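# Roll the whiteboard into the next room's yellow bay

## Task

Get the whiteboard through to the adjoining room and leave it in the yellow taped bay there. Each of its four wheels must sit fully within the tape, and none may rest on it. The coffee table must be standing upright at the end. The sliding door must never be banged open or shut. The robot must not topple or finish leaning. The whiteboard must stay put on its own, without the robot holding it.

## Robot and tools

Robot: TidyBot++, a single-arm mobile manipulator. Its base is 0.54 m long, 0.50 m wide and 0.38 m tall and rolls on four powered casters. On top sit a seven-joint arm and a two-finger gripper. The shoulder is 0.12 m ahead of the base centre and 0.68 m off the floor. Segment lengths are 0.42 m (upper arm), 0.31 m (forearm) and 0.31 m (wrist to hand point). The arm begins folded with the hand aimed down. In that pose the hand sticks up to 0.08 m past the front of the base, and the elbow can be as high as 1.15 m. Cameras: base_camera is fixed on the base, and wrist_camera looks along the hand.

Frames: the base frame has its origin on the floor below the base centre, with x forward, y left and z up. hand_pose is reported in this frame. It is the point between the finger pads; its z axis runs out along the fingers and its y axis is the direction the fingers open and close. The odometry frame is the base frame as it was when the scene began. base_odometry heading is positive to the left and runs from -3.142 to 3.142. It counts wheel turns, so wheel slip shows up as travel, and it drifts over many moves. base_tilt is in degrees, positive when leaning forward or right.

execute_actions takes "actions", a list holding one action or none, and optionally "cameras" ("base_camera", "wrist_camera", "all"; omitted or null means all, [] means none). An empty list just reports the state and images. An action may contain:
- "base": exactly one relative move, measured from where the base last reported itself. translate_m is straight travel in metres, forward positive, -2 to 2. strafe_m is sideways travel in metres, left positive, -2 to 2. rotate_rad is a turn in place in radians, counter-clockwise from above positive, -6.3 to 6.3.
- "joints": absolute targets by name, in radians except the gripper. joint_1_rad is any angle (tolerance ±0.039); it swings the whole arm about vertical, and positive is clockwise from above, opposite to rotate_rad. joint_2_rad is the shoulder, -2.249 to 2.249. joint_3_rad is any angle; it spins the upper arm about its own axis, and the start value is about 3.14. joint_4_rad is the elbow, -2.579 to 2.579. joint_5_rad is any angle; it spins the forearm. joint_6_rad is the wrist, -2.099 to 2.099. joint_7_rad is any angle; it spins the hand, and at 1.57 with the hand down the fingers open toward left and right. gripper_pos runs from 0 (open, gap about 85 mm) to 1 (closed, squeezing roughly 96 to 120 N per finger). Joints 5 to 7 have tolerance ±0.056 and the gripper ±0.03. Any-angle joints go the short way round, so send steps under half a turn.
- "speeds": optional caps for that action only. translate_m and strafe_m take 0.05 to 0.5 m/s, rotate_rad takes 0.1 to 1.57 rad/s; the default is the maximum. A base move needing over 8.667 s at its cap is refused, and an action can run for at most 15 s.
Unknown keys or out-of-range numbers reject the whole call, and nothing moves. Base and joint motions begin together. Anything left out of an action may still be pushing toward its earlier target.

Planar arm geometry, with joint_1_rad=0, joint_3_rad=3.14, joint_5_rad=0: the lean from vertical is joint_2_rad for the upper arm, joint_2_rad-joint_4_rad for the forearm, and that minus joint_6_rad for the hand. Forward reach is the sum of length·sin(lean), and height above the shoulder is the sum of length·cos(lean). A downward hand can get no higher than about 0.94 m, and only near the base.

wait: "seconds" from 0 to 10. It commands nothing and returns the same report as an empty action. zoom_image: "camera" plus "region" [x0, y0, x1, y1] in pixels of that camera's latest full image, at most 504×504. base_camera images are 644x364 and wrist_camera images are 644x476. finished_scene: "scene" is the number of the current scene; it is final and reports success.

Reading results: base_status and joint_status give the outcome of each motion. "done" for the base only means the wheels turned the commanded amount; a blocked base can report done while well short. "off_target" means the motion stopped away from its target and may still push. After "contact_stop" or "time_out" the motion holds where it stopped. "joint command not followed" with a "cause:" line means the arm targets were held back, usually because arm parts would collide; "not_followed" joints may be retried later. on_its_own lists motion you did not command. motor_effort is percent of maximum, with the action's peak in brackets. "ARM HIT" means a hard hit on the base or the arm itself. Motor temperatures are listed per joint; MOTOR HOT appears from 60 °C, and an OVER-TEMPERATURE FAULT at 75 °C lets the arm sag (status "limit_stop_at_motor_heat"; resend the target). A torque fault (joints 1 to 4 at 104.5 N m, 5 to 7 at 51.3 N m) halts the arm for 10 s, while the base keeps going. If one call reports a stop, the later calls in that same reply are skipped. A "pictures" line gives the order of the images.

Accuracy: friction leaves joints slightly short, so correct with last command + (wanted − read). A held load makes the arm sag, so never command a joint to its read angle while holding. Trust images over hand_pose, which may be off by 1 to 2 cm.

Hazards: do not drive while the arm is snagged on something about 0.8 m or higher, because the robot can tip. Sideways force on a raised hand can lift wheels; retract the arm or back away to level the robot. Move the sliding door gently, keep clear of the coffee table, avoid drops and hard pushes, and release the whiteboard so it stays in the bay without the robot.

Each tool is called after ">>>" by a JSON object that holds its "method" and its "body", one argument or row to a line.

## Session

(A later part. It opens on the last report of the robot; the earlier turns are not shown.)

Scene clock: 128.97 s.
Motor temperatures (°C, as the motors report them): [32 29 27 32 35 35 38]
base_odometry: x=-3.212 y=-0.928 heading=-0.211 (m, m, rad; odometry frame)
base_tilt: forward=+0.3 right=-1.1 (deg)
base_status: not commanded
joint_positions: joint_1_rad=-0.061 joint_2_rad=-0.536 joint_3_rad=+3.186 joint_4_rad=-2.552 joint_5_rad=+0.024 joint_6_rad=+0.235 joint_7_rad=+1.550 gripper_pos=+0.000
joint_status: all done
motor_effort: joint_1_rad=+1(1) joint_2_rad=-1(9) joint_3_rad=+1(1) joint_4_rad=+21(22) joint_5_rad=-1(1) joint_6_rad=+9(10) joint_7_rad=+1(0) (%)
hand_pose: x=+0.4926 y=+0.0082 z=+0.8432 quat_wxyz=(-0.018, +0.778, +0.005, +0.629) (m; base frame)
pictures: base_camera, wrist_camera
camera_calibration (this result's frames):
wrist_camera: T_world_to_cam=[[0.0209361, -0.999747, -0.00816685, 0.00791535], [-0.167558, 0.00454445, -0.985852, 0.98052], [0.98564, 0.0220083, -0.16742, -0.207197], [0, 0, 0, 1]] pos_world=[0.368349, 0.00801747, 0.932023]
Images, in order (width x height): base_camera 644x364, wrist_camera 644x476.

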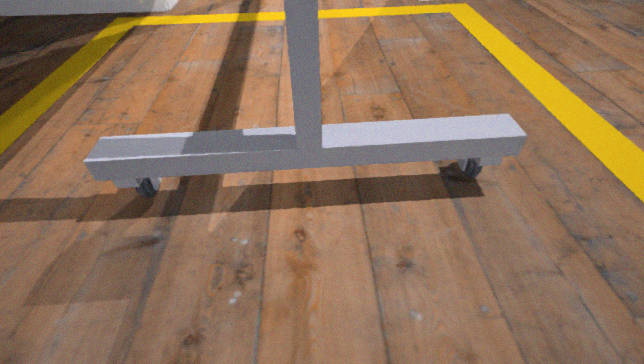

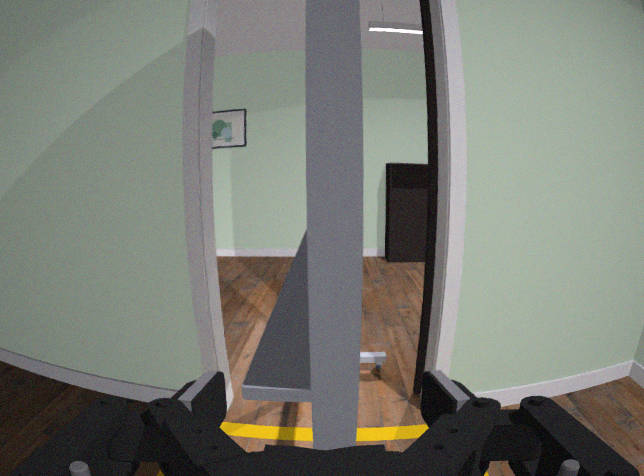

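>>> {"method": "execute_actions", "body": {
  "actions": [
    {"base":{"strafe_m":0.76}}
  ],
  "cameras": ["base_camera"]
}}

>>> {"method": "execute_actions", "body": {
  "actions": [
    {"base":{"translate_m":0.567},"joints":{"joint_1_rad":0.02,"joint_2_rad":0.6,"joint_3_rad":3.15,"joint_4_rad":-2.35,"joint_6_rad":0.7}}
  ],
  "cameras": []
}}

>>> {"method": "execute_actions", "body": {
  "actions": [
    {"base":{"rotate_rad":-1.571},"joints":{"joint_2_rad":1.02,"joint_6_rad":1.15},"speeds":{"rotate_rad":1.3}}
  ]
}}

Scene clock: 138.80 s.
Motor temperatures (°C, as the motors report them): [32 29 27 32 35 35 38]
base_odometry: x=-3.053 y=-0.185 heading=-0.211 (m, m, rad; odometry frame)
base_tilt: forward=+0.3 right=-1.2 (deg)
base_status: done
joint_positions: joint_1_rad=-0.061 joint_2_rad=-0.536 joint_3_rad=+3.186 joint_4_rad=-2.552 joint_5_rad=+0.024 joint_6_rad=+0.235 joint_7_rad=+1.550 gripper_pos=+0.000
joint_status: not commanded
motor_effort: joint_1_rad=+1(1) joint_2_rad=-1(2) joint_3_rad=+1(2) joint_4_rad=+21(21) joint_5_rad=-1(1) joint_6_rad=+9(10) joint_7_rad=+1(1) (%)
hand_pose: x=+0.4926 y=+0.0082 z=+0.8433 quat_wxyz=(-0.018, +0.777, +0.005, +0.629) (m; base frame)
pictures: base_camera
Images, in order (width x height): base_camera 644x364.

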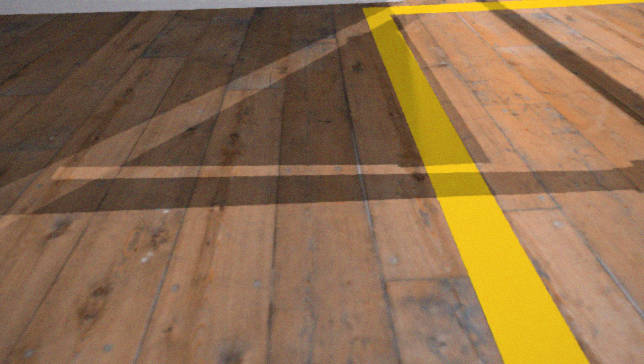

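Scene clock: 141.27 s.
Motor temperatures (°C, as the motors report them): [32 29 27 32 35 35 38]
base_odometry: x=-2.499 y=-0.303 heading=-0.210 (m, m, rad; odometry frame)
base_tilt: forward=+0.4 right=-1.2 (deg)
base_status: done
joint_positions: joint_1_rad=+0.000 joint_2_rad=+0.591 joint_3_rad=+3.172 joint_4_rad=-2.368 joint_5_rad=+0.024 joint_6_rad=+0.662 joint_7_rad=+1.550 gripper_pos=+0.000
joint_status: all done
motor_effort: joint_1_rad=+1(1) joint_2_rad=-24(26) joint_3_rad=+0(1) joint_4_rad=+7(21) joint_5_rad=-1(1) joint_6_rad=+7(10) joint_7_rad=+1(0) (%)
hand_pose: x=+0.6434 y=-0.0101 z=+0.5152 quat_wxyz=(+0.006, +0.912, -0.006, +0.410) (m; base frame)
pictures: none
No camera images: the call's "cameras" was empty. Leave "cameras" out to get every camera's image.

Scene clock: 143.60 s.
Motor temperatures (°C, as the motors report them): [32 29 27 32 35 35 38]
base_odometry: x=-2.499 y=-0.303 heading=-1.781 (m, m, rad; odometry frame)
base_tilt: forward=+0.3 right=-1.1 (deg)
base_status: done
joint_positions: joint_1_rad=+0.019 joint_2_rad=+1.007 joint_3_rad=+3.162 joint_4_rad=-2.365 joint_5_rad=+0.024 joint_6_rad=+1.115 joint_7_rad=+1.550 gripper_pos=+0.000
joint_status: all done
motor_effort: joint_1_rad=+1(5) joint_2_rad=-28(28) joint_3_rad=+0(2) joint_4_rad=+0(7) joint_5_rad=-1(2) joint_6_rad=+7(6) joint_7_rad=+1(1) (%)
hand_pose: x=+0.6438 y=-0.0126 z=+0.4034 quat_wxyz=(+0.002, +0.904, -0.010, +0.428) (m; base frame)
pictures: base_camera, wrist_camera
camera_calibration (this result's frames):
wrist_camera: T_world_to_cam=[[-0.0214003, -0.999702, 0.0117423, -0.000457971], [-0.599782, 0.00344089, -0.800156, 0.775687], [0.799877, -0.0241664, -0.599677, -0.136088], [0, 0, 0, 1]] pos_world=[0.574087, -0.00641565, 0.539067]
Images, in order (width x height): base_camera 644x364, wrist_camera 644x476.

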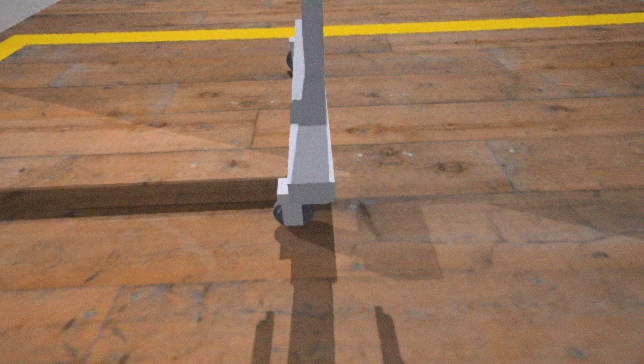

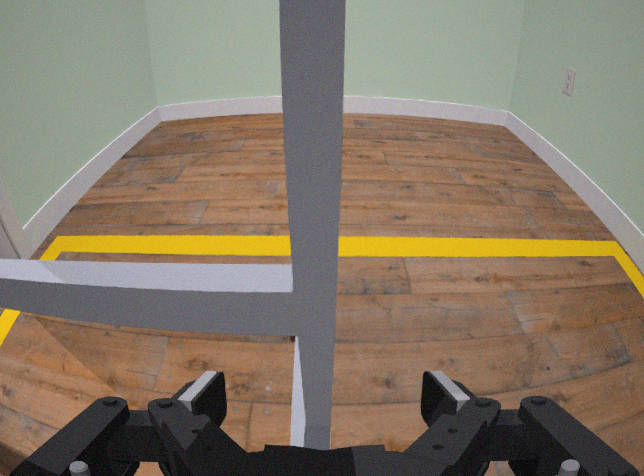

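>>> {"method": "execute_actions", "body": {
  "actions": [
    {"base":{"translate_m":0.06},"joints":{"joint_1_rad":-0.01,"joint_6_rad":1.83},"speeds":{"translate_m":0.06}}
  ],
  "cameras": ["wrist_camera"]
}}

Scene clock: 149.30 s.
Motor temperatures (°C, as the motors report them): [32 29 27 32 35 35 38]
base_odometry: x=-2.511 y=-0.362 heading=-1.782 (m, m, rad; odometry frame)
base_tilt: forward=+0.4 right=-1.1 (deg)
base_status: done
joint_positions: joint_1_rad=+0.008 joint_2_rad=+1.012 joint_3_rad=+3.162 joint_4_rad=-2.363 joint_5_rad=+0.024 joint_6_rad=+1.815 joint_7_rad=+1.550 gripper_pos=+0.000
joint_status: all done
motor_effort: joint_1_rad=+1(2) joint_2_rad=-29(30) joint_3_rad=+0(0) joint_4_rad=+2(2) joint_5_rad=-1(1) joint_6_rad=+9(9) joint_7_rad=+0(1) (%)
hand_pose: x=+0.7145 y=-0.0040 z=+0.6022 quat_wxyz=(-0.005, +0.703, -0.002, +0.711) (m; base frame)
pictures: wrist_camera
camera_calibration (this result's frames):
wrist_camera: T_world_to_cam=[[-0.00648746, -0.999976, 0.00245492, 0.0022607], [0.0533686, -0.00279771, -0.998571, 0.629942], [0.998554, -0.00634717, 0.0533854, -0.608371], [0, 0, 0, 1]] pos_world=[0.573886, 0.000161603, 0.661514]
Images, in order (width x height): wrist_camera 644x476.

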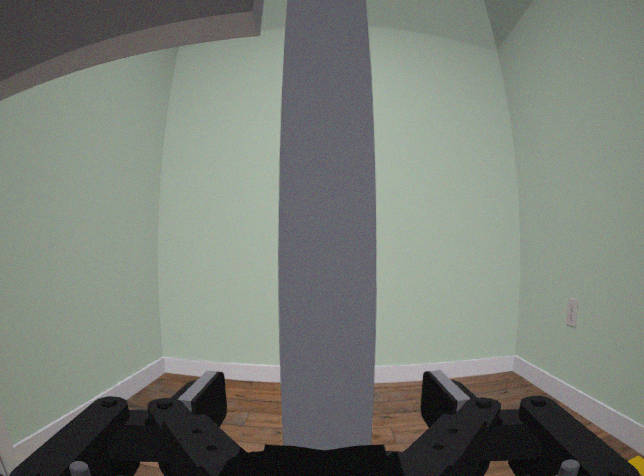

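>>> {"method": "execute_actions", "body": {
  "actions": [
    {"joints":{"gripper_pos":1.0}}
  ],
  "cameras": []
}}

>>> {"method": "execute_actions", "body": {
  "actions": [
    {"base":{"strafe_m":-0.3},"joints":{"joint_1_rad":0.06,"joint_5_rad":-0.03},"speeds":{"strafe_m":0.11}}
  ]
}}

Scene clock: 153.70 s.
Motor temperatures (°C, as the motors report them): [32 29 27 32 35 35 38]
base_odometry: x=-2.511 y=-0.362 heading=-1.782 (m, m, rad; odometry frame)
base_tilt: forward=+0.3 right=-1.2 (deg)
base_status: not commanded
joint_positions: joint_1_rad=+0.008 joint_2_rad=+1.012 joint_3_rad=+3.163 joint_4_rad=-2.363 joint_5_rad=+0.021 joint_6_rad=+1.815 joint_7_rad=+1.550 gripper_pos=+0.684
joint_status: gripper_pos off_target (ended at +0.684, target +1.000)
motor_effort: joint_1_rad=-2(3) joint_2_rad=-29(29) joint_3_rad=-2(2) joint_4_rad=+1(2) joint_5_rad=+1(4) joint_6_rad=+9(10) joint_7_rad=+0(1) (%)
hand_pose: x=+0.7145 y=-0.0051 z=+0.6022 quat_wxyz=(-0.004, +0.703, -0.002, +0.711) (m; base frame)
pictures: none
No camera images: the call's "cameras" was empty. Leave "cameras" out to get every camera's image.

Scene clock: 157.00 s.
Motor temperatures (°C, as the motors report them): [32 29 27 32 35 35 38]
base_odometry: x=-2.805 y=-0.299 heading=-1.782 (m, m, rad; odometry frame)
base_tilt: forward=+0.4 right=-1.1 (deg)
base_status: done
joint_positions: joint_1_rad=+0.013 joint_2_rad=+1.013 joint_3_rad=+3.132 joint_4_rad=-2.362 joint_5_rad=+0.018 joint_6_rad=+1.815 joint_7_rad=+1.557 gripper_pos=+0.684
joint_status: joint_1_rad off_target (ended at +0.013, target +0.060); the others done
motor_effort: joint_1_rad=+7(16) joint_2_rad=-29(32) joint_3_rad=+1(6) joint_4_rad=+2(3) joint_5_rad=-8(13) joint_6_rad=+9(12) joint_7_rad=-4(6) (%)
hand_pose: x=+0.7145 y=+0.0024 z=+0.6023 quat_wxyz=(-0.012, +0.703, -0.006, +0.711) (m; base frame)
pictures: base_camera, wrist_camera
camera_calibration (this result's frames):
wrist_camera: T_world_to_cam=[[-0.00183261, -0.999901, -0.0139837, 0.0152184], [0.053511, 0.0138657, -0.998471, 0.629835], [0.998566, -0.00257809, 0.0534802, -0.608417], [0, 0, 0, 1]] pos_world=[0.573869, 0.00491528, 0.661623]
Images, in order (width x height): base_camera 644x364, wrist_camera 644x476.

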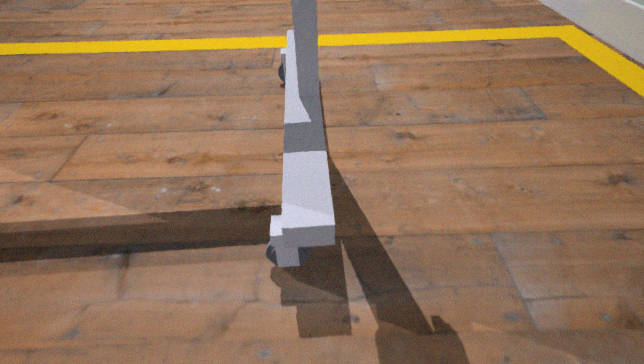

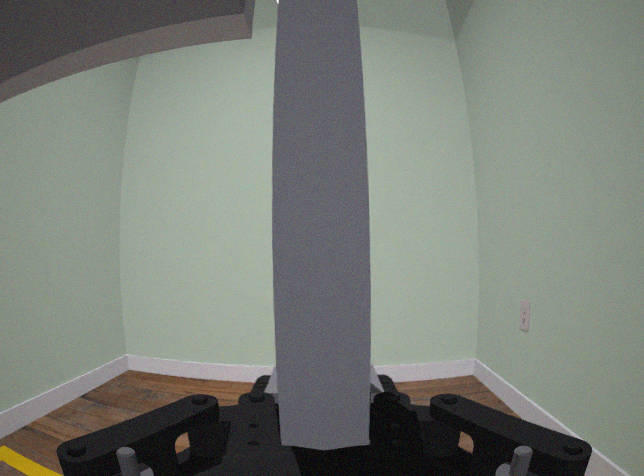

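>>> {"method": "execute_actions", "body": {
  "actions": [
    {"base":{"strafe_m":-0.4},"joints":{"joint_1_rad":0.08,"joint_5_rad":-0.05},"speeds":{"strafe_m":0.13}}
  ]
}}

Scene clock: 162.93 s.
Motor temperatures (°C, as the motors report them): [32 29 27 32 35 35 38]
base_odometry: x=-3.196 y=-0.216 heading=-1.781 (m, m, rad; odometry frame)
base_tilt: forward=+0.4 right=-1.1 (deg)
base_status: done
joint_positions: joint_1_rad=+0.030 joint_2_rad=+1.013 joint_3_rad=+3.125 joint_4_rad=-2.361 joint_5_rad=+0.018 joint_6_rad=+1.815 joint_7_rad=+1.563 gripper_pos=+0.684
joint_status: joint_1_rad off_target (ended at +0.030, target +0.080); joint_5_rad off_target (ended at +0.018, target -0.050)
motor_effort: joint_1_rad=+9(22) joint_2_rad=-28(30) joint_3_rad=+2(8) joint_4_rad=+2(3) joint_5_rad=-9(15) joint_6_rad=+7(12) joint_7_rad=-2(7) (%)
hand_pose: x=+0.7147 y=-0.0046 z=+0.6023 quat_wxyz=(-0.008, +0.703, -0.010, +0.711) (m; base frame)
pictures: base_camera, wrist_camera
camera_calibration (this result's frames):
wrist_camera: T_world_to_cam=[[-0.0146539, -0.999794, -0.014064, 0.0174485], [0.0540822, 0.0132524, -0.998449, 0.629481], [0.998429, -0.0153917, 0.0538768, -0.608801], [0, 0, 0, 1]] pos_world=[0.574057, -0.000267682, 0.66155]
Images, in order (width x height): base_camera 644x364, wrist_camera 644x476.

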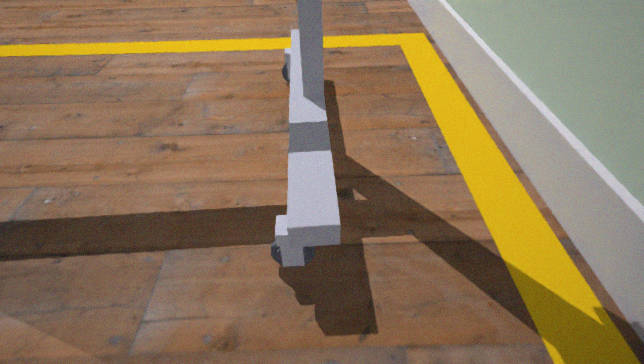

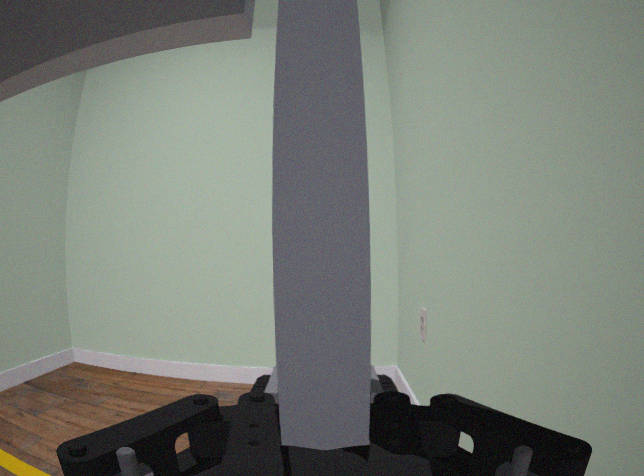

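>>> {"method": "execute_actions", "body": {
  "actions": [
    {"joints":{"joint_1_rad":0.03,"joint_3_rad":3.125,"joint_5_rad":0.018,"gripper_pos":0.0}}
  ],
  "cameras": []
}}

>>> {"method": "execute_actions", "body": {
  "actions": [
    {"base":{"translate_m":-0.12}}
  ],
  "cameras": []
}}

>>> {"method": "execute_actions", "body": {
  "actions": [
    {"joints":{"joint_5_rad":0.9,"joint_6_rad":1.4}}
  ]
}}

Scene clock: 167.13 s.
Motor temperatures (°C, as the motors report them): [32 29 27 32 35 35 38]
base_odometry: x=-3.196 y=-0.216 heading=-1.781 (m, m, rad; odometry frame)
base_tilt: forward=+0.4 right=-1.1 (deg)
base_status: not commanded
joint_positions: joint_1_rad=+0.029 joint_2_rad=+1.013 joint_3_rad=+3.125 joint_4_rad=-2.361 joint_5_rad=+0.018 joint_6_rad=+1.815 joint_7_rad=+1.563 gripper_pos=+0.000
joint_status: all done
motor_effort: joint_1_rad=+1(8) joint_2_rad=-28(29) joint_3_rad=-1(1) joint_4_rad=+1(1) joint_5_rad=-1(10) joint_6_rad=+9(9) joint_7_rad=+1(2) (%)
hand_pose: x=+0.7147 y=-0.0042 z=+0.6023 quat_wxyz=(-0.008, +0.703, -0.010, +0.711) (m; base frame)
pictures: none
No camera images: the call's "cameras" was empty. Leave "cameras" out to get every camera's image.

Scene clock: 168.47 s.
Motor temperatures (°C, as the motors report them): [32 29 27 32 35 35 38]
base_odometry: x=-3.171 y=-0.098 heading=-1.781 (m, m, rad; odometry frame)
base_tilt: forward=+0.3 right=-1.1 (deg)
base_status: done
joint_positions: joint_1_rad=+0.029 joint_2_rad=+1.013 joint_3_rad=+3.125 joint_4_rad=-2.361 joint_5_rad=+0.018 joint_6_rad=+1.815 joint_7_rad=+1.563 gripper_pos=+0.000
joint_status: not commanded
motor_effort: joint_1_rad=+1(2) joint_2_rad=-29(31) joint_3_rad=+0(1) joint_4_rad=+1(2) joint_5_rad=-1(0) joint_6_rad=+10(11) joint_7_rad=+0(0) (%)
hand_pose: x=+0.7148 y=-0.0042 z=+0.6024 quat_wxyz=(-0.008, +0.703, -0.010, +0.711) (m; base frame)
pictures: none
No camera images: the call's "cameras" was empty. Leave "cameras" out to get every camera's image.

Scene clock: 169.70 s.
Motor temperatures (°C, as the motors report them): [32 29 27 32 35 35 38]
base_odometry: x=-3.171 y=-0.098 heading=-1.781 (m, m, rad; odometry frame)
base_tilt: forward=+0.4 right=-1.1 (deg)
base_status: not commanded
joint_positions: joint_1_rad=+0.030 joint_2_rad=+1.013 joint_3_rad=+3.125 joint_4_rad=-2.361 joint_5_rad=+0.901 joint_6_rad=+1.428 joint_7_rad=+1.563 gripper_pos=+0.000
joint_status: all done
motor_effort: joint_1_rad=+1(2) joint_2_rad=-26(28) joint_3_rad=-4(4) joint_4_rad=-1(1) joint_5_rad=+1(1) joint_6_rad=+9(9) joint_7_rad=+0(0) (%)
hand_pose: x=+0.5843 y=+0.2354 z=+0.5151 quat_wxyz=(-0.323, +0.746, +0.280, +0.511) (m; base frame)
pictures: base_camera, wrist_camera
camera_calibration (this result's frames):
wrist_camera: T_world_to_cam=[[0.74454, -0.642188, -0.182357, -0.186842], [-0.287243, -0.0615916, -0.955875, 0.741411], [0.60262, 0.764069, -0.230322, -0.275987], [0, 0, 0, 1]] pos_world=[0.518392, 0.13655, 0.611059]
Images, in order (width x height): base_camera 644x364, wrist_camera 644x476.

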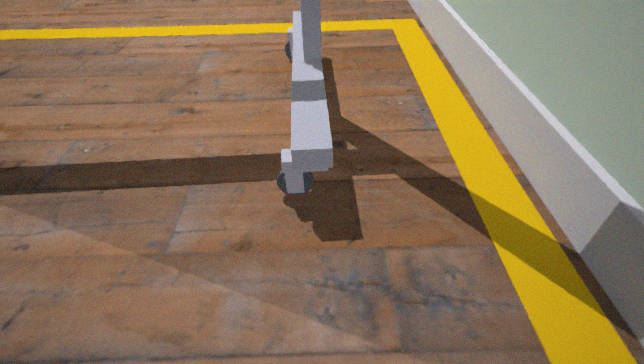

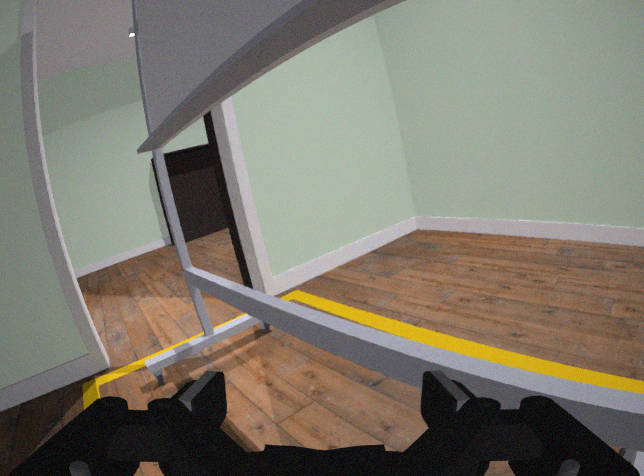

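>>> {"method": "zoom_image", "body": {
  "camera": "wrist_camera",
  "region": [70, 270, 330, 420]
}}

Region (70, 270, 330, 420) of wrist_camera's 644x476 image, scaled by 1.938; it fills the top 291 rows of this view, and the rest is white.

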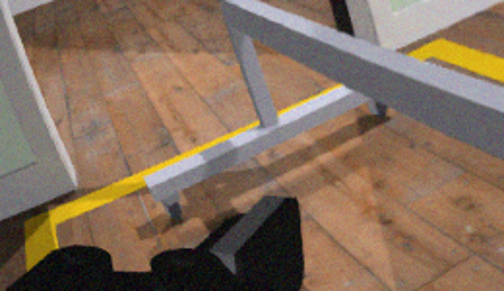

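All wheels are inside the tape.

>>> {"method": "finished_scene", "body": {
  "scene": 2
}}

The scene is finished: the task was done.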